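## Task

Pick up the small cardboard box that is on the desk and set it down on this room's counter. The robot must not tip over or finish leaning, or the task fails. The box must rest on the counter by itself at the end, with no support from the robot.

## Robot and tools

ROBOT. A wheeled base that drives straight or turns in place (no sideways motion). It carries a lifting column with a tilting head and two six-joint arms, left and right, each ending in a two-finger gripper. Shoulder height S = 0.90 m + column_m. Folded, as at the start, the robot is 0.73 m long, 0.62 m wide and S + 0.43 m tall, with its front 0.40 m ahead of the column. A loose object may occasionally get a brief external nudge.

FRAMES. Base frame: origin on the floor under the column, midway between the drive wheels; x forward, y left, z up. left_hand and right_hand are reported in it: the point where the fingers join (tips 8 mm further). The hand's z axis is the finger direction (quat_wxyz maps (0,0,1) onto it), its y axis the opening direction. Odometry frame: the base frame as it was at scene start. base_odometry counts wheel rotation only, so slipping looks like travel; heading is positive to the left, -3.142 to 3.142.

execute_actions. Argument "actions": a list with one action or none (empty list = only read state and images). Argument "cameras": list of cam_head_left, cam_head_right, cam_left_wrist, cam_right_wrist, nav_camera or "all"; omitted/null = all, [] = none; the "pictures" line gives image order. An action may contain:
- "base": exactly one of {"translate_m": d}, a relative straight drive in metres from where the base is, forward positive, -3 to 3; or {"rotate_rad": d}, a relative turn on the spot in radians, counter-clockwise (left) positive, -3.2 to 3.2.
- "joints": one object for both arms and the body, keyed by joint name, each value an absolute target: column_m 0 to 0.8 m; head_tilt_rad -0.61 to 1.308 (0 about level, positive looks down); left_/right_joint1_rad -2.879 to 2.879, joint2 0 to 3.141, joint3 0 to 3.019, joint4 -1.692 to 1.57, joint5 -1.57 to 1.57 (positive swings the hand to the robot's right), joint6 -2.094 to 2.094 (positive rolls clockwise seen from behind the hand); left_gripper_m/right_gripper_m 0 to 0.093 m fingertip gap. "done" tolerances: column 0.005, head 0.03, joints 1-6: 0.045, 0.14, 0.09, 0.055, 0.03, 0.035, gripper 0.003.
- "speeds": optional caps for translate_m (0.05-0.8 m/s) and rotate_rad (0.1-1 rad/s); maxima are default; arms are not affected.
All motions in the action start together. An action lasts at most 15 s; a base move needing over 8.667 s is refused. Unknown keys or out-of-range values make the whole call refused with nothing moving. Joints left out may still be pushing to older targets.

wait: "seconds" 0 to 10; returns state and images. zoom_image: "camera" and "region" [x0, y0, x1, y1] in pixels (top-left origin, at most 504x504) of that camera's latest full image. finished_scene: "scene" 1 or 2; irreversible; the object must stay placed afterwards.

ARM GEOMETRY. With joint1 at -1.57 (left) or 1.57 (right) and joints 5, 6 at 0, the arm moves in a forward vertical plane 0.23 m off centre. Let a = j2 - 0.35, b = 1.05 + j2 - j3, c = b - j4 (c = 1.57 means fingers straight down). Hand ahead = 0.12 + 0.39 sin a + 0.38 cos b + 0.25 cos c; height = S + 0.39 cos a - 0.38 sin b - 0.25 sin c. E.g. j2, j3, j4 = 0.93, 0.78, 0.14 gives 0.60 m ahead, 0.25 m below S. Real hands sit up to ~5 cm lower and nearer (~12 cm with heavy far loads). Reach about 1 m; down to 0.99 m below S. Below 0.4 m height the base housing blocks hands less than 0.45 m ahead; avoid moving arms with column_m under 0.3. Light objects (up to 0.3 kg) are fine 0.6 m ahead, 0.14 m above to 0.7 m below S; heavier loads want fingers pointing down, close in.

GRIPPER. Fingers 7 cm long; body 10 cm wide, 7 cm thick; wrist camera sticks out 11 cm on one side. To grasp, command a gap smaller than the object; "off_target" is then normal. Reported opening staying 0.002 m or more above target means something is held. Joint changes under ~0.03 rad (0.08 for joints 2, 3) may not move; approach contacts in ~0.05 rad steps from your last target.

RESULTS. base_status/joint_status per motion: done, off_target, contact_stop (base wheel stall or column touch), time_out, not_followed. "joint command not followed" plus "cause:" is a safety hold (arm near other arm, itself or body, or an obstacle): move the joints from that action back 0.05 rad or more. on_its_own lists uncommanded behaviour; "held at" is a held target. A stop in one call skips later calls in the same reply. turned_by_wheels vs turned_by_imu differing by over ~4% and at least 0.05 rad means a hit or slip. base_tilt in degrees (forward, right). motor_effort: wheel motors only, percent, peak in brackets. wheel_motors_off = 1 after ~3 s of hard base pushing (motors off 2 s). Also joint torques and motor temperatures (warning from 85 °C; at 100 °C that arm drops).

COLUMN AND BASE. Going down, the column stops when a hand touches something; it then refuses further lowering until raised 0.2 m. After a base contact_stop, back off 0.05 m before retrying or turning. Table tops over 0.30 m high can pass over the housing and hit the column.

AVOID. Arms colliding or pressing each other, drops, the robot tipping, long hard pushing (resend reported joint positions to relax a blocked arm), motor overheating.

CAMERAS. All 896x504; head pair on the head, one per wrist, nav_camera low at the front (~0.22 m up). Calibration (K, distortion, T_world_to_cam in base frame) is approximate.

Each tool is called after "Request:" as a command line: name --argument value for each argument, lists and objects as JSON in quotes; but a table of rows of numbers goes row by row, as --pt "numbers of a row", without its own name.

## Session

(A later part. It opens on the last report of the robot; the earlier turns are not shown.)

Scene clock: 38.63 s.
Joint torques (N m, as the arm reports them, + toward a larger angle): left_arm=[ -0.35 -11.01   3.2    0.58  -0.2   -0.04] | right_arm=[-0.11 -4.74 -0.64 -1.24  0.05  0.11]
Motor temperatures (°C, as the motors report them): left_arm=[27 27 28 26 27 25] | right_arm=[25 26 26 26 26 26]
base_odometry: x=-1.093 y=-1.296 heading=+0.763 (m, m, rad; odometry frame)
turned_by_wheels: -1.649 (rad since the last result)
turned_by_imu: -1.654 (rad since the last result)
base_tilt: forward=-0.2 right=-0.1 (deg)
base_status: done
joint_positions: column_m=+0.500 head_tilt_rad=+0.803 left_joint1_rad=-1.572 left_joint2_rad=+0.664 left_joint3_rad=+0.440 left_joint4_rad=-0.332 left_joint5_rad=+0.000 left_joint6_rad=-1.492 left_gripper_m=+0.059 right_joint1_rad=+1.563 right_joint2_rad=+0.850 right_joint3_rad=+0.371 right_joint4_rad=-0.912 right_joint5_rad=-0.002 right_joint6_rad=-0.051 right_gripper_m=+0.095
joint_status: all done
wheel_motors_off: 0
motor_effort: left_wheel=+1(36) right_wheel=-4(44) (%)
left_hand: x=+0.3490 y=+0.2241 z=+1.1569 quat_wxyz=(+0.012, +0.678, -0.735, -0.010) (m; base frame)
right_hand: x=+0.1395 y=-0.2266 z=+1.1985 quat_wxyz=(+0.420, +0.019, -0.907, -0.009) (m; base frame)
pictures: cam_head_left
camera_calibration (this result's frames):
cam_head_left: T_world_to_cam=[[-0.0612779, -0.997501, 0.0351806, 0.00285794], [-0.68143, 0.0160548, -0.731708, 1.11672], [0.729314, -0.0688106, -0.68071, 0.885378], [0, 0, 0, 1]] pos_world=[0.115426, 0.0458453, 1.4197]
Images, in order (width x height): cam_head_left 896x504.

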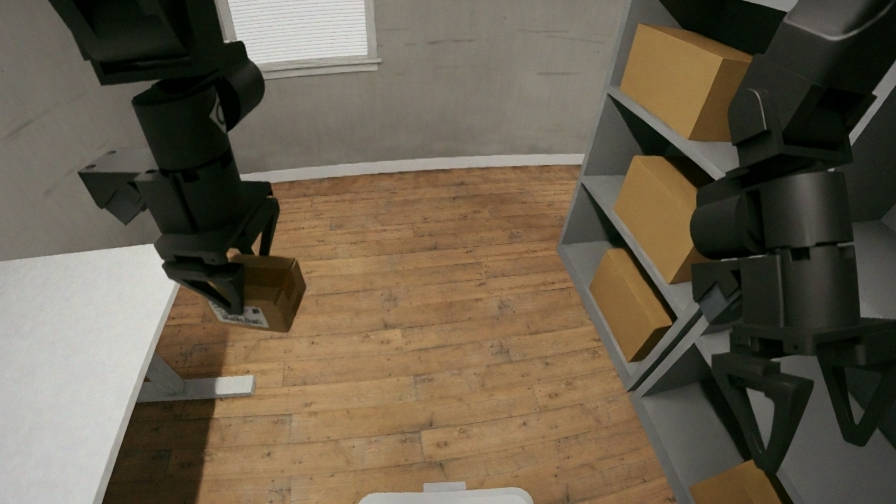

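Request:
execute_actions --actions '[{"base":{"translate_m":1.85}}]' --cameras '[]'

Request:
execute_actions --actions '[{"base":{"rotate_rad":-1.28}}]' --cameras '["cam_head_left","cam_head_right"]'

Scene clock: 44.53 s.
Joint torques (N m, as the arm reports them, + toward a larger angle): left_arm=[ -0.21 -10.66   2.95   0.78  -0.19  -0.08] | right_arm=[-0.14 -4.85 -0.66 -1.24  0.06  0.11]
Motor temperatures (°C, as the motors report them): left_arm=[27 27 28 26 27 25] | right_arm=[25 26 26 26 26 26]
base_odometry: x=+0.245 y=-0.018 heading=+0.763 (m, m, rad; odometry frame)
turned_by_wheels: -0.001 (rad since the last result)
turned_by_imu: -0.001 (rad since the last result)
base_tilt: forward=-0.3 right=-0.2 (deg)
base_status: done
joint_positions: column_m=+0.500 head_tilt_rad=+0.803 left_joint1_rad=-1.572 left_joint2_rad=+0.662 left_joint3_rad=+0.442 left_joint4_rad=-0.332 left_joint5_rad=+0.000 left_joint6_rad=-1.492 left_gripper_m=+0.059 right_joint1_rad=+1.563 right_joint2_rad=+0.850 right_joint3_rad=+0.371 right_joint4_rad=-0.912 right_joint5_rad=-0.002 right_joint6_rad=-0.051 right_gripper_m=+0.095
joint_status: not commanded
wheel_motors_off: 0
motor_effort: left_wheel=-1(45) right_wheel=+3(61) (%)
left_hand: x=+0.3505 y=+0.2241 z=+1.1576 quat_wxyz=(+0.011, +0.678, -0.735, -0.009) (m; base frame)
right_hand: x=+0.1395 y=-0.2266 z=+1.1985 quat_wxyz=(+0.420, +0.019, -0.907, -0.009) (m; base frame)
pictures: none
No camera images: the call's "cameras" was empty. Leave "cameras" out to get every camera's image.

Scene clock: 47.13 s.
Joint torques (N m, as the arm reports them, + toward a larger angle): left_arm=[ -0.13 -10.37   2.99   0.72  -0.17  -0.08] | right_arm=[-0.11 -4.73 -0.63 -1.25  0.05  0.1 ]
Motor temperatures (°C, as the motors report them): left_arm=[27 27 28 26 27 25] | right_arm=[25 26 26 26 26 26]
base_odometry: x=+0.245 y=-0.018 heading=-0.517 (m, m, rad; odometry frame)
turned_by_wheels: -1.279 (rad since the last result)
turned_by_imu: -1.280 (rad since the last result)
base_tilt: forward=-0.3 right=-0.1 (deg)
base_status: done
joint_positions: column_m=+0.500 head_tilt_rad=+0.803 left_joint1_rad=-1.572 left_joint2_rad=+0.662 left_joint3_rad=+0.442 left_joint4_rad=-0.332 left_joint5_rad=+0.000 left_joint6_rad=-1.492 left_gripper_m=+0.059 right_joint1_rad=+1.563 right_joint2_rad=+0.850 right_joint3_rad=+0.371 right_joint4_rad=-0.912 right_joint5_rad=-0.002 right_joint6_rad=-0.051 right_gripper_m=+0.095
joint_status: not commanded
wheel_motors_off: 0
motor_effort: left_wheel=+2(36) right_wheel=-4(56) (%)
left_hand: x=+0.3505 y=+0.2241 z=+1.1576 quat_wxyz=(+0.011, +0.678, -0.735, -0.009) (m; base frame)
right_hand: x=+0.1395 y=-0.2266 z=+1.1985 quat_wxyz=(+0.420, +0.019, -0.907, -0.009) (m; base frame)
pictures: cam_head_left, cam_head_right
camera_calibration (this result's frames):
cam_head_left: T_world_to_cam=[[-0.0612779, -0.997501, 0.0351805, 0.00285798], [-0.681429, 0.0160548, -0.731708, 1.11673], [0.729314, -0.0688106, -0.68071, 0.885377], [0, 0, 0, 1]] pos_world=[0.115426, 0.0458453, 1.4197]
cam_head_right: T_world_to_cam=[[-0.0468405, -0.998155, 0.0386352, -0.109983], [-0.684854, 0.0039338, -0.72867, 1.11656], [0.727173, -0.0605907, -0.683775, 0.900514], [0, 0, 0, 1]] pos_world=[0.104698, -0.0596098, 1.4336]
Images, in order (width x height): cam_head_left 896x504, cam_head_right 896x504.

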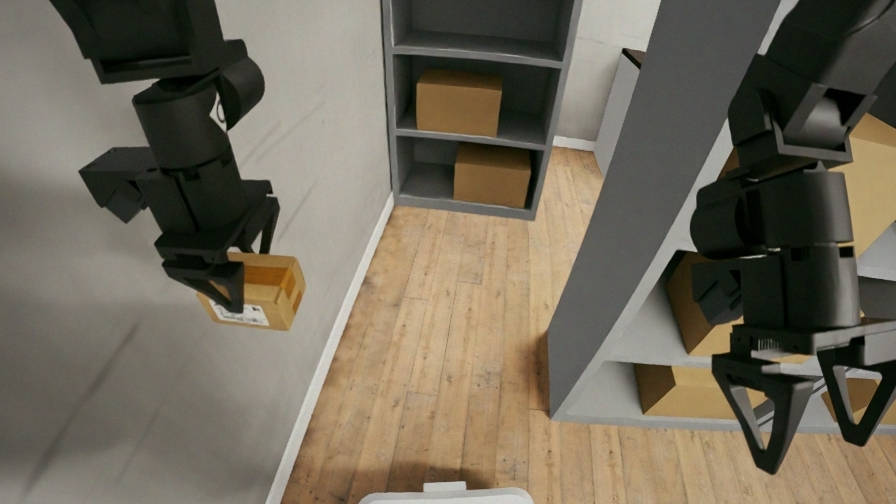

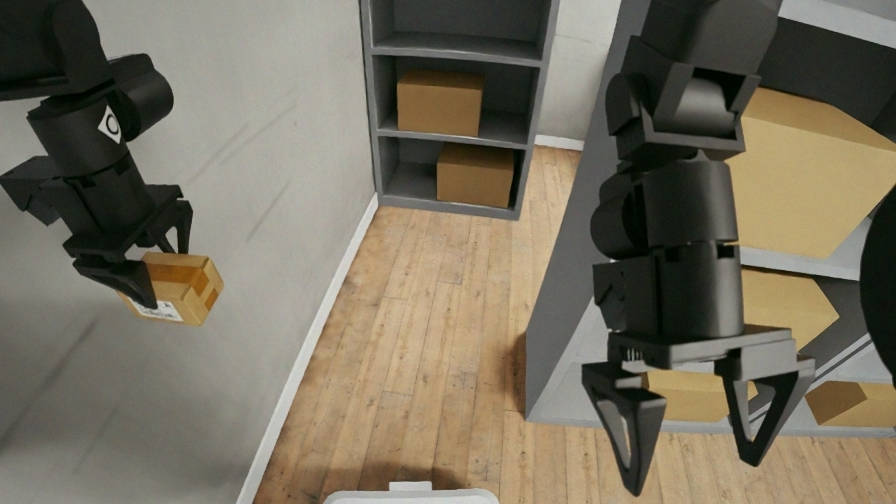

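Request:
execute_actions --actions '[{"base":{"translate_m":0.75}}]' --cameras '[]'

Request:
execute_actions --actions '[{"base":{"rotate_rad":-0.19}}]' --cameras '[]'

Request:
execute_actions --actions '[{"base":{"translate_m":0.6}}]' --cameras '["cam_head_left","cam_head_right"]'

Scene clock: 51.77 s.
Joint torques (N m, as the arm reports them, + toward a larger angle): left_arm=[ -0.07 -10.75   3.05   0.59  -0.22  -0.08] | right_arm=[-0.11 -4.71 -0.85 -1.24  0.05  0.11]
Motor temperatures (°C, as the motors report them): left_arm=[27 26 28 26 27 25] | right_arm=[25 26 26 26 26 26]
base_odometry: x=+0.897 y=-0.388 heading=-0.517 (m, m, rad; odometry frame)
turned_by_wheels: +0.000 (rad since the last result)
turned_by_imu: +0.000 (rad since the last result)
base_tilt: forward=-0.2 right=+0.0 (deg)
base_status: done
joint_positions: column_m=+0.500 head_tilt_rad=+0.803 left_joint1_rad=-1.572 left_joint2_rad=+0.660 left_joint3_rad=+0.445 left_joint4_rad=-0.332 left_joint5_rad=+0.000 left_joint6_rad=-1.492 left_gripper_m=+0.059 right_joint1_rad=+1.563 right_joint2_rad=+0.850 right_joint3_rad=+0.374 right_joint4_rad=-0.912 right_joint5_rad=-0.002 right_joint6_rad=-0.051 right_gripper_m=+0.095
joint_status: not commanded
wheel_motors_off: 0
motor_effort: left_wheel=+0(44) right_wheel=+2(57) (%)
left_hand: x=+0.3528 y=+0.2241 z=+1.1582 quat_wxyz=(+0.009, +0.678, -0.735, -0.008) (m; base frame)
right_hand: x=+0.1407 y=-0.2266 z=+1.1981 quat_wxyz=(+0.419, +0.020, -0.908, -0.009) (m; base frame)
pictures: none
No camera images: the call's "cameras" was empty. Leave "cameras" out to get every camera's image.

Scene clock: 53.10 s.
Joint torques (N m, as the arm reports them, + toward a larger angle): left_arm=[ -0.8  -10.2    3.04   0.62  -0.17  -0.07] | right_arm=[-0.13 -4.77 -0.84 -1.24  0.05  0.11]
Motor temperatures (°C, as the motors report them): left_arm=[27 26 28 26 27 25] | right_arm=[25 26 26 26 26 26]
base_odometry: x=+0.897 y=-0.389 heading=-0.706 (m, m, rad; odometry frame)
turned_by_wheels: -0.189 (rad since the last result)
turned_by_imu: -0.186 (rad since the last result)
base_tilt: forward=-0.2 right=+0.0 (deg)
base_status: done
joint_positions: column_m=+0.500 head_tilt_rad=+0.803 left_joint1_rad=-1.572 left_joint2_rad=+0.660 left_joint3_rad=+0.445 left_joint4_rad=-0.332 left_joint5_rad=+0.000 left_joint6_rad=-1.492 left_gripper_m=+0.059 right_joint1_rad=+1.563 right_joint2_rad=+0.850 right_joint3_rad=+0.374 right_joint4_rad=-0.912 right_joint5_rad=-0.002 right_joint6_rad=-0.051 right_gripper_m=+0.095
joint_status: not commanded
wheel_motors_off: 0
motor_effort: left_wheel=+0(33) right_wheel=-1(51) (%)
left_hand: x=+0.3528 y=+0.2241 z=+1.1582 quat_wxyz=(+0.009, +0.678, -0.735, -0.008) (m; base frame)
right_hand: x=+0.1407 y=-0.2266 z=+1.1981 quat_wxyz=(+0.419, +0.020, -0.908, -0.009) (m; base frame)
pictures: none
No camera images: the call's "cameras" was empty. Leave "cameras" out to get every camera's image.

Scene clock: 56.17 s.
Joint torques (N m, as the arm reports them, + toward a larger angle): left_arm=[-0.65 -9.61  2.9   0.5  -0.15 -0.06] | right_arm=[-0.13 -4.7  -0.92 -1.25  0.06  0.11]
Motor temperatures (°C, as the motors report them): left_arm=[27 26 28 26 27 25] | right_arm=[25 26 26 26 26 26]
base_odometry: x=+1.353 y=-0.778 heading=-0.706 (m, m, rad; odometry frame)
turned_by_wheels: +0.000 (rad since the last result)
turned_by_imu: +0.000 (rad since the last result)
base_tilt: forward=-0.3 right=-0.2 (deg)
base_status: done
joint_positions: column_m=+0.500 head_tilt_rad=+0.803 left_joint1_rad=-1.572 left_joint2_rad=+0.659 left_joint3_rad=+0.446 left_joint4_rad=-0.330 left_joint5_rad=+0.000 left_joint6_rad=-1.492 left_gripper_m=+0.059 right_joint1_rad=+1.563 right_joint2_rad=+0.850 right_joint3_rad=+0.374 right_joint4_rad=-0.912 right_joint5_rad=-0.002 right_joint6_rad=-0.051 right_gripper_m=+0.095
joint_status: not commanded
wheel_motors_off: 0
motor_effort: left_wheel=+0(35) right_wheel=+0(61) (%)
left_hand: x=+0.3544 y=+0.2241 z=+1.1587 quat_wxyz=(+0.008, +0.678, -0.735, -0.006) (m; base frame)
right_hand: x=+0.1409 y=-0.2266 z=+1.1981 quat_wxyz=(+0.419, +0.020, -0.908, -0.009) (m; base frame)
pictures: cam_head_left, cam_head_right
camera_calibration (this result's frames):
cam_head_left: T_world_to_cam=[[-0.061277, -0.997501, 0.035182, 0.00285569], [-0.681447, 0.0160548, -0.731691, 1.1167], [0.729297, -0.0688106, -0.680728, 0.885405], [0, 0, 0, 1]] pos_world=[0.115424, 0.0458453, 1.4197]
cam_head_right: T_world_to_cam=[[-0.0468395, -0.998155, 0.0386364, -0.109985], [-0.684872, 0.0039338, -0.728653, 1.11653], [0.727156, -0.0605907, -0.683793, 0.900542], [0, 0, 0, 1]] pos_world=[0.104697, -0.0596098, 1.4336]
Images, in order (width x height): cam_head_left 896x504, cam_head_right 896x504.

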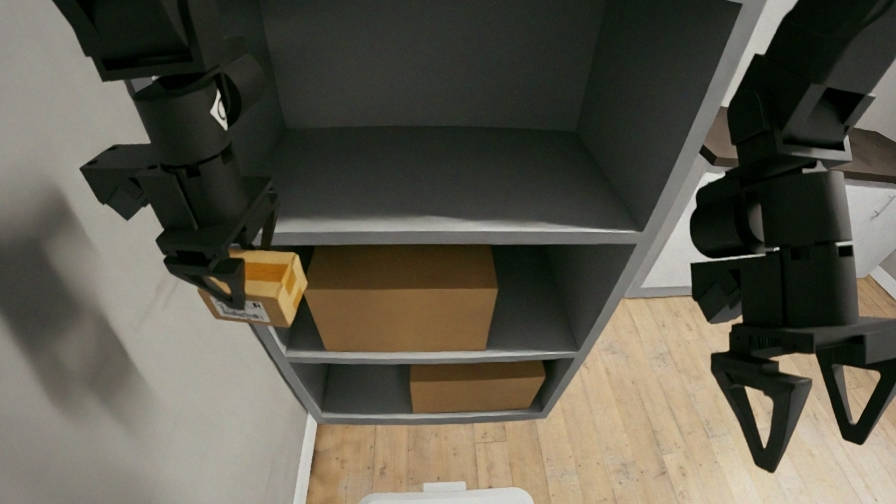

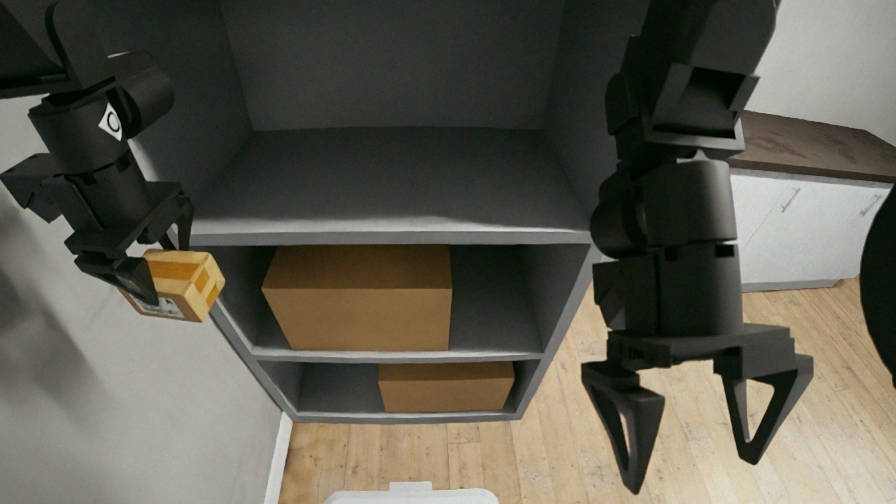

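Request:
execute_actions --actions '[{"base":{"translate_m":0.1}}]' --cameras '[]'

Request:
execute_actions --actions '[{"base":{"rotate_rad":-1.33},"speeds":{"rotate_rad":0.6}}]' --cameras '["cam_head_left","cam_head_right"]'

Scene clock: 58.73 s.
Joint torques (N m, as the arm reports them, + toward a larger angle): left_arm=[ -0.98 -10.34   2.77   0.81  -0.17  -0.11] | right_arm=[-0.13 -4.94 -0.76 -1.24  0.06  0.11]
Motor temperatures (°C, as the motors report them): left_arm=[27 26 28 26 27 25] | right_arm=[25 26 26 26 26 26]
base_odometry: x=+1.429 y=-0.843 heading=-0.707 (m, m, rad; odometry frame)
turned_by_wheels: +0.000 (rad since the last result)
turned_by_imu: +0.000 (rad since the last result)
base_tilt: forward=-0.3 right=+0.0 (deg)
base_status: done
joint_positions: column_m=+0.500 head_tilt_rad=+0.803 left_joint1_rad=-1.572 left_joint2_rad=+0.658 left_joint3_rad=+0.446 left_joint4_rad=-0.330 left_joint5_rad=+0.000 left_joint6_rad=-1.492 left_gripper_m=+0.059 right_joint1_rad=+1.563 right_joint2_rad=+0.850 right_joint3_rad=+0.373 right_joint4_rad=-0.912 right_joint5_rad=-0.002 right_joint6_rad=-0.051 right_gripper_m=+0.095
joint_status: not commanded
wheel_motors_off: 0
motor_effort: left_wheel=+0(22) right_wheel=-1(34) (%)
left_hand: x=+0.3546 y=+0.2241 z=+1.1590 quat_wxyz=(+0.007, +0.678, -0.735, -0.006) (m; base frame)
right_hand: x=+0.1405 y=-0.2266 z=+1.1982 quat_wxyz=(+0.419, +0.020, -0.908, -0.009) (m; base frame)
pictures: none
No camera images: the call's "cameras" was empty. Leave "cameras" out to get every camera's image.

Scene clock: 61.87 s.
Joint torques (N m, as the arm reports them, + toward a larger angle): left_arm=[ -0.58 -10.54   2.97   0.49  -0.22  -0.07] | right_arm=[-0.14 -4.71 -0.75 -1.24  0.05  0.11]
Motor temperatures (°C, as the motors report them): left_arm=[27 26 28 26 27 25] | right_arm=[25 26 26 26 26 26]
base_odometry: x=+1.429 y=-0.843 heading=-2.036 (m, m, rad; odometry frame)
turned_by_wheels: -1.329 (rad since the last result)
turned_by_imu: -1.331 (rad since the last result)
base_tilt: forward=-0.3 right=+0.0 (deg)
base_status: done
joint_positions: column_m=+0.500 head_tilt_rad=+0.803 left_joint1_rad=-1.572 left_joint2_rad=+0.658 left_joint3_rad=+0.446 left_joint4_rad=-0.330 left_joint5_rad=+0.000 left_joint6_rad=-1.492 left_gripper_m=+0.059 right_joint1_rad=+1.563 right_joint2_rad=+0.850 right_joint3_rad=+0.373 right_joint4_rad=-0.912 right_joint5_rad=-0.002 right_joint6_rad=-0.051 right_gripper_m=+0.095
joint_status: not commanded
wheel_motors_off: 0
motor_effort: left_wheel=+2(34) right_wheel=-2(58) (%)
left_hand: x=+0.3546 y=+0.2241 z=+1.1590 quat_wxyz=(+0.007, +0.678, -0.735, -0.006) (m; base frame)
right_hand: x=+0.1405 y=-0.2266 z=+1.1982 quat_wxyz=(+0.419, +0.020, -0.908, -0.009) (m; base frame)
pictures: cam_head_left, cam_head_right
camera_calibration (this result's frames):
cam_head_left: T_world_to_cam=[[-0.061277, -0.997501, 0.0351821, 0.00285565], [-0.681448, 0.0160548, -0.731691, 1.1167], [0.729297, -0.0688106, -0.680728, 0.885405], [0, 0, 0, 1]] pos_world=[0.115424, 0.0458453, 1.4197]
cam_head_right: T_world_to_cam=[[-0.0468395, -0.998155, 0.0386364, -0.109985], [-0.684872, 0.0039338, -0.728653, 1.11653], [0.727156, -0.0605907, -0.683793, 0.900542], [0, 0, 0, 1]] pos_world=[0.104697, -0.0596098, 1.4336]
Images, in order (width x height): cam_head_left 896x504, cam_head_right 896x504.

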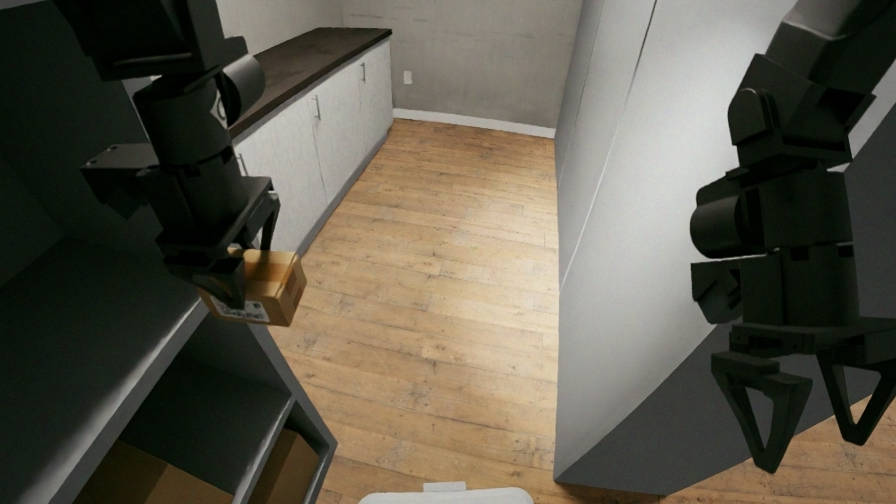

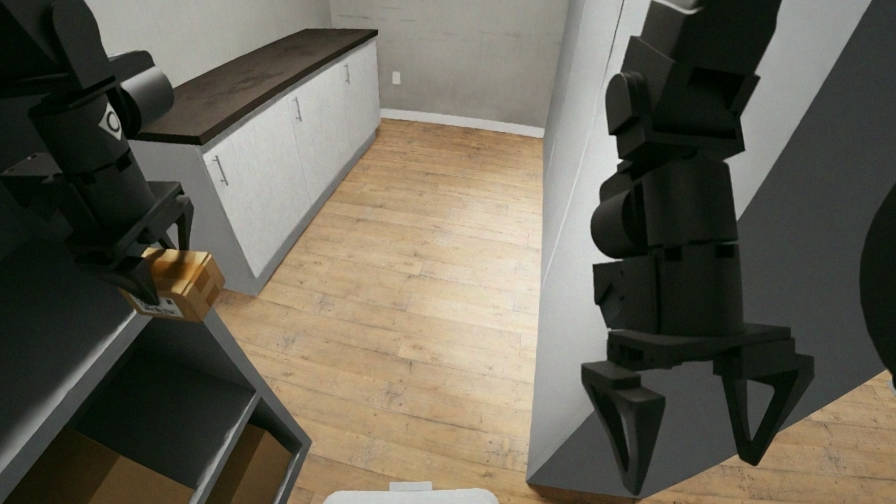

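Request:
execute_actions --actions '[{"base":{"rotate_rad":-0.04}}]' --cameras '[]'

Request:
execute_actions --actions '[{"base":{"translate_m":1.75},"speeds":{"translate_m":0.6}}]' --cameras '[]'

Request:
execute_actions --actions '[{"base":{"rotate_rad":1.37}}]' --cameras '["cam_head_left","cam_head_right"]'

Scene clock: 63.80 s.
Joint torques (N m, as the arm reports them, + toward a larger angle): left_arm=[-1.17 -9.78  2.74  0.31 -0.15 -0.06] | right_arm=[-0.13 -4.7  -0.75 -1.25  0.05  0.11]
Motor temperatures (°C, as the motors report them): left_arm=[27 26 28 26 27 25] | right_arm=[25 26 26 26 26 26]
base_odometry: x=+1.429 y=-0.843 heading=-2.075 (m, m, rad; odometry frame)
turned_by_wheels: -0.039 (rad since the last result)
turned_by_imu: -0.039 (rad since the last result)
base_tilt: forward=-0.2 right=+0.0 (deg)
base_status: done
joint_positions: column_m=+0.500 head_tilt_rad=+0.803 left_joint1_rad=-1.572 left_joint2_rad=+0.658 left_joint3_rad=+0.446 left_joint4_rad=-0.330 left_joint5_rad=+0.000 left_joint6_rad=-1.492 left_gripper_m=+0.059 right_joint1_rad=+1.563 right_joint2_rad=+0.850 right_joint3_rad=+0.373 right_joint4_rad=-0.912 right_joint5_rad=-0.002 right_joint6_rad=-0.051 right_gripper_m=+0.095
joint_status: not commanded
wheel_motors_off: 0
motor_effort: left_wheel=+2(22) right_wheel=-3(27) (%)
left_hand: x=+0.3546 y=+0.2241 z=+1.1590 quat_wxyz=(+0.007, +0.678, -0.735, -0.006) (m; base frame)
right_hand: x=+0.1405 y=-0.2266 z=+1.1982 quat_wxyz=(+0.419, +0.020, -0.908, -0.009) (m; base frame)
pictures: none
No camera images: the call's "cameras" was empty. Leave "cameras" out to get every camera's image.

Scene clock: 68.67 s.
Joint torques (N m, as the arm reports them, + toward a larger angle): left_arm=[-0.55 -9.92  3.15  0.89 -0.2  -0.01] | right_arm=[-0.12 -4.75 -0.72 -1.24  0.05  0.1 ]
Motor temperatures (°C, as the motors report them): left_arm=[27 26 28 26 27 25] | right_arm=[25 26 26 26 26 26]
base_odometry: x=+0.583 y=-2.375 heading=-2.076 (m, m, rad; odometry frame)
turned_by_wheels: -0.001 (rad since the last result)
turned_by_imu: -0.001 (rad since the last result)
base_tilt: forward=-0.1 right=-0.1 (deg)
base_status: done
joint_positions: column_m=+0.500 head_tilt_rad=+0.803 left_joint1_rad=-1.572 left_joint2_rad=+0.657 left_joint3_rad=+0.445 left_joint4_rad=-0.330 left_joint5_rad=+0.000 left_joint6_rad=-1.492 left_gripper_m=+0.059 right_joint1_rad=+1.563 right_joint2_rad=+0.850 right_joint3_rad=+0.373 right_joint4_rad=-0.912 right_joint5_rad=-0.002 right_joint6_rad=-0.051 right_gripper_m=+0.095
joint_status: not commanded
wheel_motors_off: 0
motor_effort: left_wheel=+0(40) right_wheel=+1(63) (%)
left_hand: x=+0.3538 y=+0.2241 z=+1.1589 quat_wxyz=(+0.008, +0.678, -0.735, -0.006) (m; base frame)
right_hand: x=+0.1401 y=-0.2266 z=+1.1983 quat_wxyz=(+0.419, +0.020, -0.908, -0.009) (m; base frame)
pictures: none
No camera images: the call's "cameras" was empty. Leave "cameras" out to get every camera's image.

Scene clock: 71.33 s.
Joint torques (N m, as the arm reports them, + toward a larger angle): left_arm=[-0.38 -9.25  2.95  0.47 -0.17 -0.03] | right_arm=[-0.1  -4.72 -0.74 -1.25  0.05  0.1 ]
Motor temperatures (°C, as the motors report them): left_arm=[27 26 28 26 27 25] | right_arm=[25 26 26 26 26 26]
base_odometry: x=+0.583 y=-2.375 heading=-0.706 (m, m, rad; odometry frame)
turned_by_wheels: +1.370 (rad since the last result)
turned_by_imu: +1.373 (rad since the last result)
base_tilt: forward=-0.1 right=-0.1 (deg)
base_status: done
joint_positions: column_m=+0.500 head_tilt_rad=+0.803 left_joint1_rad=-1.572 left_joint2_rad=+0.657 left_joint3_rad=+0.445 left_joint4_rad=-0.330 left_joint5_rad=+0.000 left_joint6_rad=-1.492 left_gripper_m=+0.059 right_joint1_rad=+1.563 right_joint2_rad=+0.850 right_joint3_rad=+0.373 right_joint4_rad=-0.912 right_joint5_rad=-0.002 right_joint6_rad=-0.051 right_gripper_m=+0.095
joint_status: not commanded
wheel_motors_off: 0
motor_effort: left_wheel=-1(38) right_wheel=+2(41) (%)
left_hand: x=+0.3538 y=+0.2241 z=+1.1589 quat_wxyz=(+0.008, +0.678, -0.735, -0.006) (m; base frame)
right_hand: x=+0.1401 y=-0.2266 z=+1.1983 quat_wxyz=(+0.419, +0.020, -0.908, -0.009) (m; base frame)
pictures: cam_head_left, cam_head_right
camera_calibration (this result's frames):
cam_head_left: T_world_to_cam=[[-0.0612769, -0.997501, 0.0351823, 0.00285529], [-0.68145, 0.0160548, -0.731688, 1.1167], [0.729294, -0.0688106, -0.680731, 0.88541], [0, 0, 0, 1]] pos_world=[0.115424, 0.0458453, 1.4197]
cam_head_right: T_world_to_cam=[[-0.0468393, -0.998155, 0.0386366, -0.109985], [-0.684875, 0.0039338, -0.72865, 1.11653], [0.727154, -0.0605907, -0.683796, 0.900546], [0, 0, 0, 1]] pos_world=[0.104697, -0.0596098, 1.4336]
Images, in order (width x height): cam_head_left 896x504, cam_head_right 896x504.

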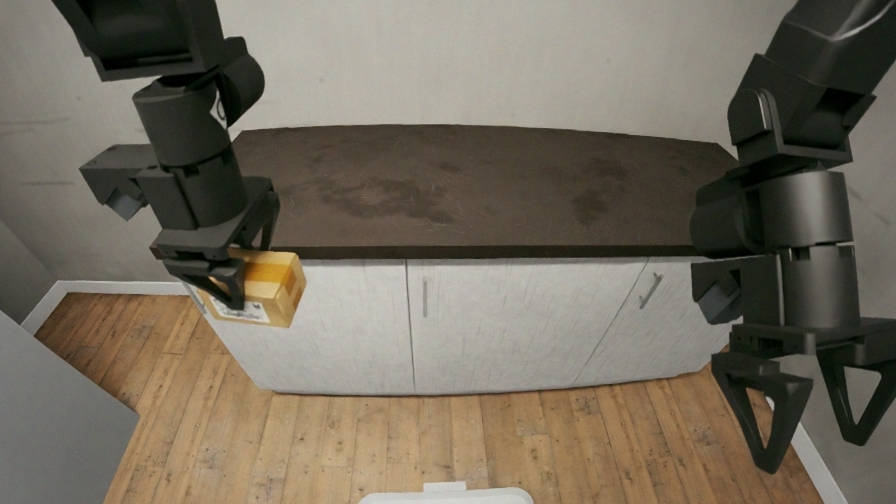

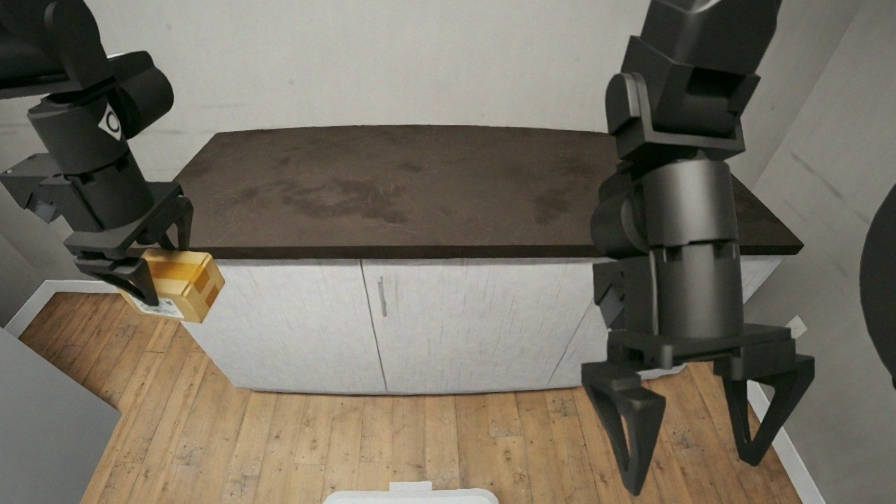

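Request:
execute_actions --actions '[{"base":{"translate_m":0.19},"joints":{"left_joint2_rad":1.25,"left_joint3_rad":1.53,"left_joint4_rad":-0.8}}]' --cameras '["cam_head_left"]'

Request:
execute_actions --actions '[{"joints":{"left_joint2_rad":1.54,"left_joint3_rad":1.594,"left_joint4_rad":-0.565}}]' --cameras '["cam_head_left","cam_left_wrist"]'

Scene clock: 74.40 s.
Joint torques (N m, as the arm reports them, + toward a larger angle): left_arm=[ -0.88 -23.76   6.81  -0.35  -0.19  -0.05] | right_arm=[-0.16 -4.67 -0.76 -1.3   0.06  0.11]
Motor temperatures (°C, as the motors report them): left_arm=[27 26 28 26 27 25] | right_arm=[25 26 26 26 26 26]
base_odometry: x=+0.728 y=-2.498 heading=-0.705 (m, m, rad; odometry frame)
turned_by_wheels: +0.001 (rad since the last result)
turned_by_imu: +0.002 (rad since the last result)
base_tilt: forward=-0.1 right=-0.1 (deg)
base_status: done
joint_positions: column_m=+0.500 head_tilt_rad=+0.803 left_joint1_rad=-1.572 left_joint2_rad=+1.254 left_joint3_rad=+1.519 left_joint4_rad=-0.785 left_joint5_rad=+0.000 left_joint6_rad=-1.492 left_gripper_m=+0.059 right_joint1_rad=+1.563 right_joint2_rad=+0.850 right_joint3_rad=+0.373 right_joint4_rad=-0.912 right_joint5_rad=-0.002 right_joint6_rad=-0.051 right_gripper_m=+0.095
joint_status: all done
wheel_motors_off: 0
motor_effort: left_wheel=+2(44) right_wheel=-2(56) (%)
left_hand: x=+0.6989 y=+0.2239 z=+1.1236 quat_wxyz=(-0.001, +0.678, -0.735, +0.002) (m; base frame)
right_hand: x=+0.1403 y=-0.2266 z=+1.1982 quat_wxyz=(+0.419, +0.020, -0.908, -0.009) (m; base frame)
pictures: cam_head_left
camera_calibration (this result's frames):
cam_head_left: T_world_to_cam=[[-0.0612769, -0.997501, 0.0351823, 0.00285527], [-0.681451, 0.0160548, -0.731688, 1.1167], [0.729294, -0.0688106, -0.680731, 0.88541], [0, 0, 0, 1]] pos_world=[0.115424, 0.0458453, 1.4197]
Images, in order (width x height): cam_head_left 896x504.

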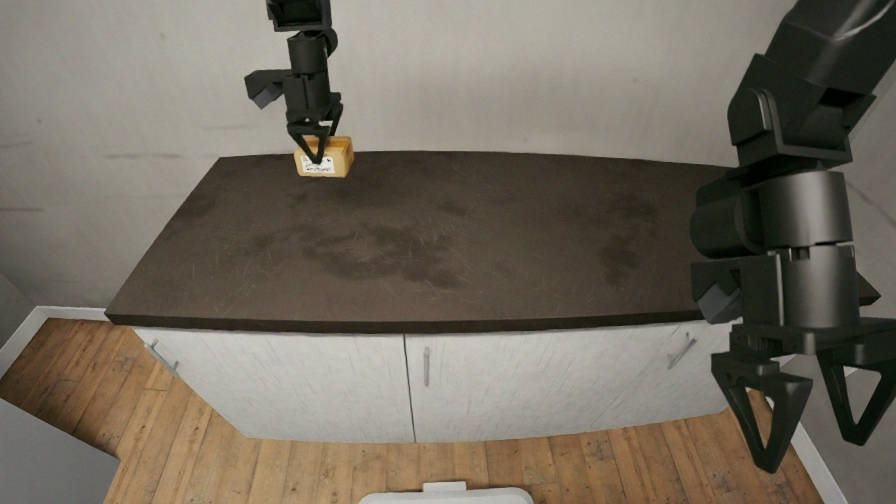

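Scene clock: 75.60 s.
Joint torques (N m, as the arm reports them, + toward a larger angle): left_arm=[ -0.06 -25.33   5.69   0.51  -0.17  -0.05] | right_arm=[-0.09 -4.55 -0.74 -1.25  0.06  0.11]
Motor temperatures (°C, as the motors report them): left_arm=[27 26 28 26 27 25] | right_arm=[25 26 26 26 26 26]
base_odometry: x=+0.728 y=-2.498 heading=-0.705 (m, m, rad; odometry frame)
turned_by_wheels: +0.000 (rad since the last result)
turned_by_imu: +0.000 (rad since the last result)
base_tilt: forward=-0.2 right=+0.0 (deg)
base_status: not commanded
joint_positions: column_m=+0.500 head_tilt_rad=+0.803 left_joint1_rad=-1.572 left_joint2_rad=+1.555 left_joint3_rad=+1.577 left_joint4_rad=-0.574 left_joint5_rad=+0.001 left_joint6_rad=-1.492 left_gripper_m=+0.059 right_joint1_rad=+1.563 right_joint2_rad=+0.850 right_joint3_rad=+0.373 right_joint4_rad=-0.912 right_joint5_rad=-0.002 right_joint6_rad=-0.051 right_gripper_m=+0.095
joint_status: all done
wheel_motors_off: 0
motor_effort: left_wheel=+2(4) right_wheel=-3(3) (%)
left_hand: x=+0.6748 y=+0.2238 z=+0.9662 quat_wxyz=(+0.011, +0.679, -0.734, -0.009) (m; base frame)
right_hand: x=+0.1403 y=-0.2266 z=+1.1982 quat_wxyz=(+0.419, +0.020, -0.908, -0.009) (m; base frame)
pictures: cam_head_left, cam_left_wrist
camera_calibration (this result's frames):
cam_head_left: T_world_to_cam=[[-0.0612769, -0.997501, 0.0351823, 0.00285527], [-0.681451, 0.0160548, -0.731688, 1.1167], [0.729294, -0.0688106, -0.680731, 0.88541], [0, 0, 0, 1]] pos_world=[0.115424, 0.0458453, 1.4197]
cam_left_wrist: T_world_to_cam=[[0.995228, -0.0906919, -0.0359892, -0.612283], [-0.0543662, -0.821719, 0.567294, -0.317591], [-0.081022, -0.562631, -0.822728, 1.10145], [0, 0, 0, 1]] pos_world=[0.681337, 0.303211, 1.06433]
Images, in order (width x height): cam_head_left 896x504, cam_left_wrist 896x504.

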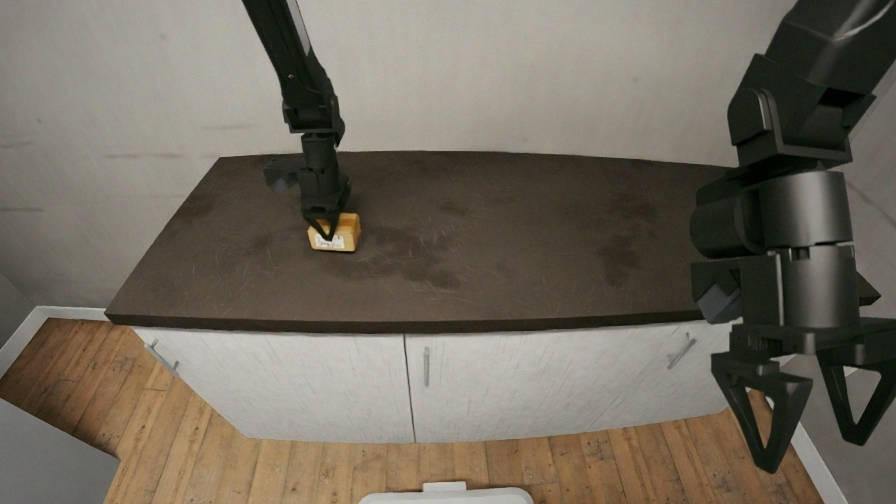

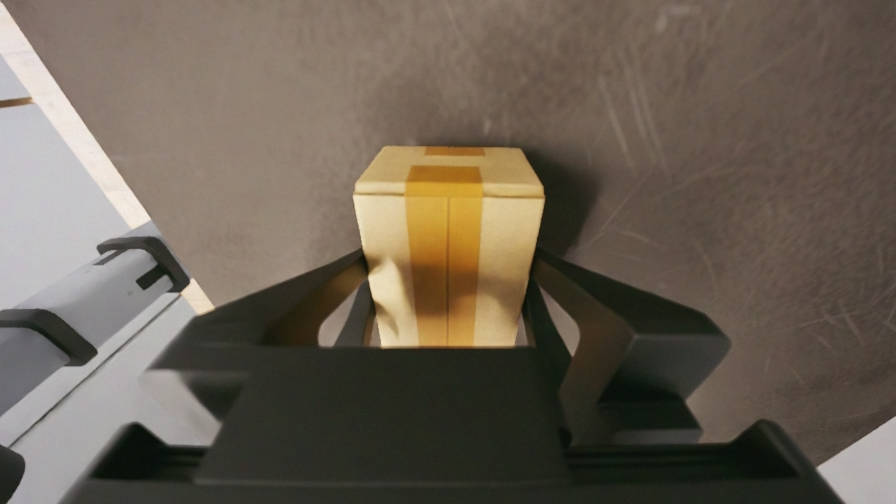

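Request:
execute_actions --actions '[{"joints":{"left_joint2_rad":1.6,"left_joint4_rad":-0.5}}]' --cameras '[]'

Request:
execute_actions --actions '[{"joints":{"left_joint2_rad":1.65,"left_joint4_rad":-0.48}}]' --cameras '["cam_left_wrist"]'

Scene clock: 76.67 s.
Joint torques (N m, as the arm reports them, + toward a larger angle): left_arm=[ -0.68 -22.19   5.45   0.62  -0.2   -0.04] | right_arm=[-0.11 -4.7  -0.7  -1.22  0.05  0.11]
Motor temperatures (°C, as the motors report them): left_arm=[27 27 28 26 27 25] | right_arm=[25 26 26 26 26 26]
base_odometry: x=+0.728 y=-2.498 heading=-0.705 (m, m, rad; odometry frame)
turned_by_wheels: +0.000 (rad since the last result)
turned_by_imu: +0.000 (rad since the last result)
base_tilt: forward=-0.3 right=-0.1 (deg)
base_status: not commanded
joint_positions: column_m=+0.500 head_tilt_rad=+0.803 left_joint1_rad=-1.572 left_joint2_rad=+1.583 left_joint3_rad=+1.577 left_joint4_rad=-0.512 left_joint5_rad=+0.001 left_joint6_rad=-1.492 left_gripper_m=+0.059 right_joint1_rad=+1.563 right_joint2_rad=+0.850 right_joint3_rad=+0.373 right_joint4_rad=-0.912 right_joint5_rad=-0.002 right_joint6_rad=-0.051 right_gripper_m=+0.095
joint_status: all done
wheel_motors_off: 0
motor_effort: left_wheel=+3(2) right_wheel=-3(3) (%)
left_hand: x=+0.6779 y=+0.2237 z=+0.9503 quat_wxyz=(-0.002, +0.679, -0.734, +0.003) (m; base frame)
right_hand: x=+0.1403 y=-0.2266 z=+1.1982 quat_wxyz=(+0.419, +0.020, -0.908, -0.009) (m; base frame)
pictures: none
No camera images: the call's "cameras" was empty. Leave "cameras" out to get every camera's image.

Scene clock: 77.20 s.
Joint torques (N m, as the arm reports them, + toward a larger angle): left_arm=[ -0.89 -17.17   5.57   1.43  -0.22  -0.04] | right_arm=[-0.1  -4.72 -0.79 -1.24  0.06  0.11]
Motor temperatures (°C, as the motors report them): left_arm=[27 27 28 26 27 25] | right_arm=[25 26 26 26 26 26]
base_odometry: x=+0.728 y=-2.498 heading=-0.705 (m, m, rad; odometry frame)
turned_by_wheels: +0.000 (rad since the last result)
turned_by_imu: +0.000 (rad since the last result)
base_tilt: forward=-0.3 right=-0.2 (deg)
base_status: not commanded
joint_positions: column_m=+0.500 head_tilt_rad=+0.803 left_joint1_rad=-1.572 left_joint2_rad=+1.585 left_joint3_rad=+1.577 left_joint4_rad=-0.510 left_joint5_rad=+0.001 left_joint6_rad=-1.492 left_gripper_m=+0.059 right_joint1_rad=+1.563 right_joint2_rad=+0.850 right_joint3_rad=+0.373 right_joint4_rad=-0.912 right_joint5_rad=-0.002 right_joint6_rad=-0.051 right_gripper_m=+0.095
joint_status: all done
wheel_motors_off: 0
motor_effort: left_wheel=+3(3) right_wheel=-2(5) (%)
left_hand: x=+0.6775 y=+0.2237 z=+0.9493 quat_wxyz=(-0.002, +0.679, -0.734, +0.003) (m; base frame)
right_hand: x=+0.1403 y=-0.2266 z=+1.1982 quat_wxyz=(+0.419, +0.020, -0.908, -0.009) (m; base frame)
pictures: cam_left_wrist
camera_calibration (this result's frames):
cam_left_wrist: T_world_to_cam=[[0.995881, -0.0906625, -0.00142423, -0.648865], [-0.0739984, -0.821711, 0.56508, -0.292469], [-0.0524019, -0.562647, -0.825035, 1.07056], [0, 0, 0, 1]] pos_world=[0.68065, 0.303197, 1.0476]
Images, in order (width x height): cam_left_wrist 896x504.

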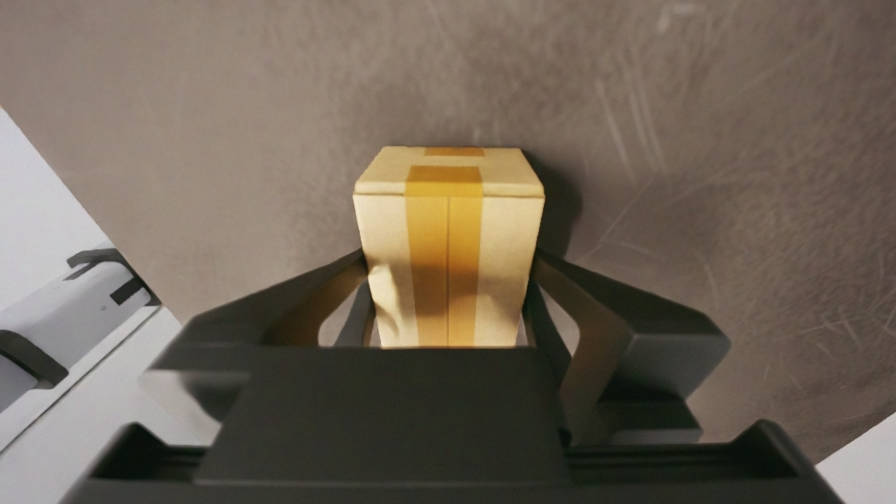

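Request:
execute_actions --actions '[{"joints":{"left_joint2_rad":1.585,"left_joint4_rad":-0.51,"left_gripper_m":0.093}}]' --cameras '[]'

Request:
execute_actions --actions '[{"joints":{"column_m":0.58}}]' --cameras '["cam_head_left"]'

Request:
finished_scene --scene 2

Scene clock: 78.20 s.
Joint torques (N m, as the arm reports them, + toward a larger angle): left_arm=[ -0.45 -24.01   5.4    0.31  -0.21  -0.01] | right_arm=[-0.1  -4.67 -0.69 -1.24  0.06  0.11]
Motor temperatures (°C, as the motors report them): left_arm=[27 27 28 26 27 25] | right_arm=[25 26 26 26 26 26]
base_odometry: x=+0.728 y=-2.498 heading=-0.705 (m, m, rad; odometry frame)
turned_by_wheels: +0.000 (rad since the last result)
turned_by_imu: +0.000 (rad since the last result)
base_tilt: forward=-0.2 right=-0.1 (deg)
base_status: not commanded
joint_positions: column_m=+0.500 head_tilt_rad=+0.803 left_joint1_rad=-1.572 left_joint2_rad=+1.584 left_joint3_rad=+1.577 left_joint4_rad=-0.511 left_joint5_rad=+0.001 left_joint6_rad=-1.492 left_gripper_m=+0.093 right_joint1_rad=+1.563 right_joint2_rad=+0.850 right_joint3_rad=+0.373 right_joint4_rad=-0.912 right_joint5_rad=-0.002 right_joint6_rad=-0.051 right_gripper_m=+0.095
joint_status: all done
wheel_motors_off: 0
motor_effort: left_wheel=+2(3) right_wheel=-3(4) (%)
left_hand: x=+0.6778 y=+0.2237 z=+0.9501 quat_wxyz=(-0.002, +0.679, -0.734, +0.003) (m; base frame)
right_hand: x=+0.1403 y=-0.2266 z=+1.1982 quat_wxyz=(+0.419, +0.020, -0.908, -0.009) (m; base frame)
pictures: none
No camera images: the call's "cameras" was empty. Leave "cameras" out to get every camera's image.

Scene clock: 79.83 s.
Joint torques (N m, as the arm reports them, + toward a larger angle): left_arm=[ -0.14 -23.56   5.76   0.45  -0.2   -0.02] | right_arm=[-0.15 -4.65 -0.8  -1.22  0.06  0.11]
Motor temperatures (°C, as the motors report them): left_arm=[27 27 28 26 27 25] | right_arm=[25 26 26 26 26 26]
base_odometry: x=+0.728 y=-2.498 heading=-0.705 (m, m, rad; odometry frame)
turned_by_wheels: +0.000 (rad since the last result)
turned_by_imu: +0.000 (rad since the last result)
base_tilt: forward=-0.2 right=-0.1 (deg)
base_status: not commanded
joint_positions: column_m=+0.580 head_tilt_rad=+0.803 left_joint1_rad=-1.572 left_joint2_rad=+1.584 left_joint3_rad=+1.577 left_joint4_rad=-0.511 left_joint5_rad=+0.001 left_joint6_rad=-1.492 left_gripper_m=+0.093 right_joint1_rad=+1.563 right_joint2_rad=+0.850 right_joint3_rad=+0.373 right_joint4_rad=-0.912 right_joint5_rad=-0.002 right_joint6_rad=-0.051 right_gripper_m=+0.095
joint_status: all done
wheel_motors_off: 0
motor_effort: left_wheel=+3(2) right_wheel=-4(2) (%)
left_hand: x=+0.6778 y=+0.2237 z=+1.0301 quat_wxyz=(-0.002, +0.679, -0.734, +0.003) (m; base frame)
right_hand: x=+0.1403 y=-0.2266 z=+1.2783 quat_wxyz=(+0.419, +0.020, -0.908, -0.009) (m; base frame)
pictures: cam_head_left
camera_calibration (this result's frames):
cam_head_left: T_world_to_cam=[[-0.0612769, -0.997501, 0.0351823, 0.0000405314], [-0.681451, 0.0160548, -0.731688, 1.17524], [0.729294, -0.0688106, -0.680731, 0.939872], [0, 0, 0, 1]] pos_world=[0.115424, 0.0458453, 1.4997]
Images, in order (width x height): cam_head_left 896x504.

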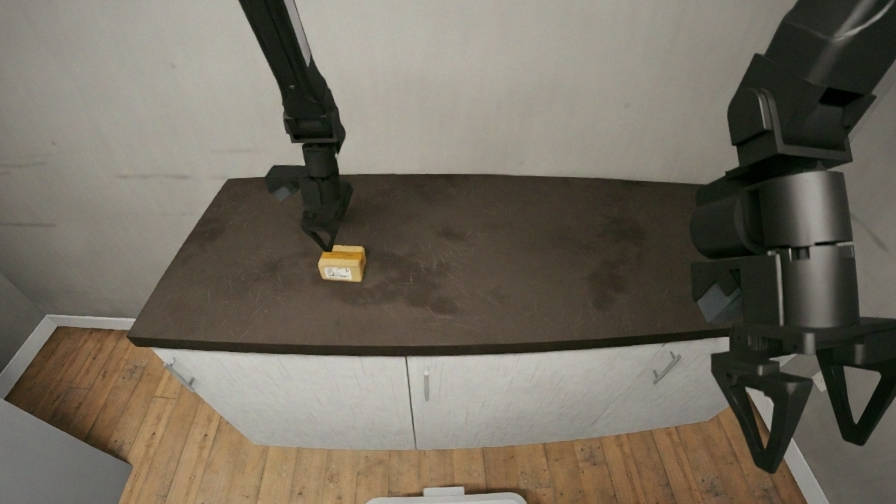

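The scene is finished: the task was done.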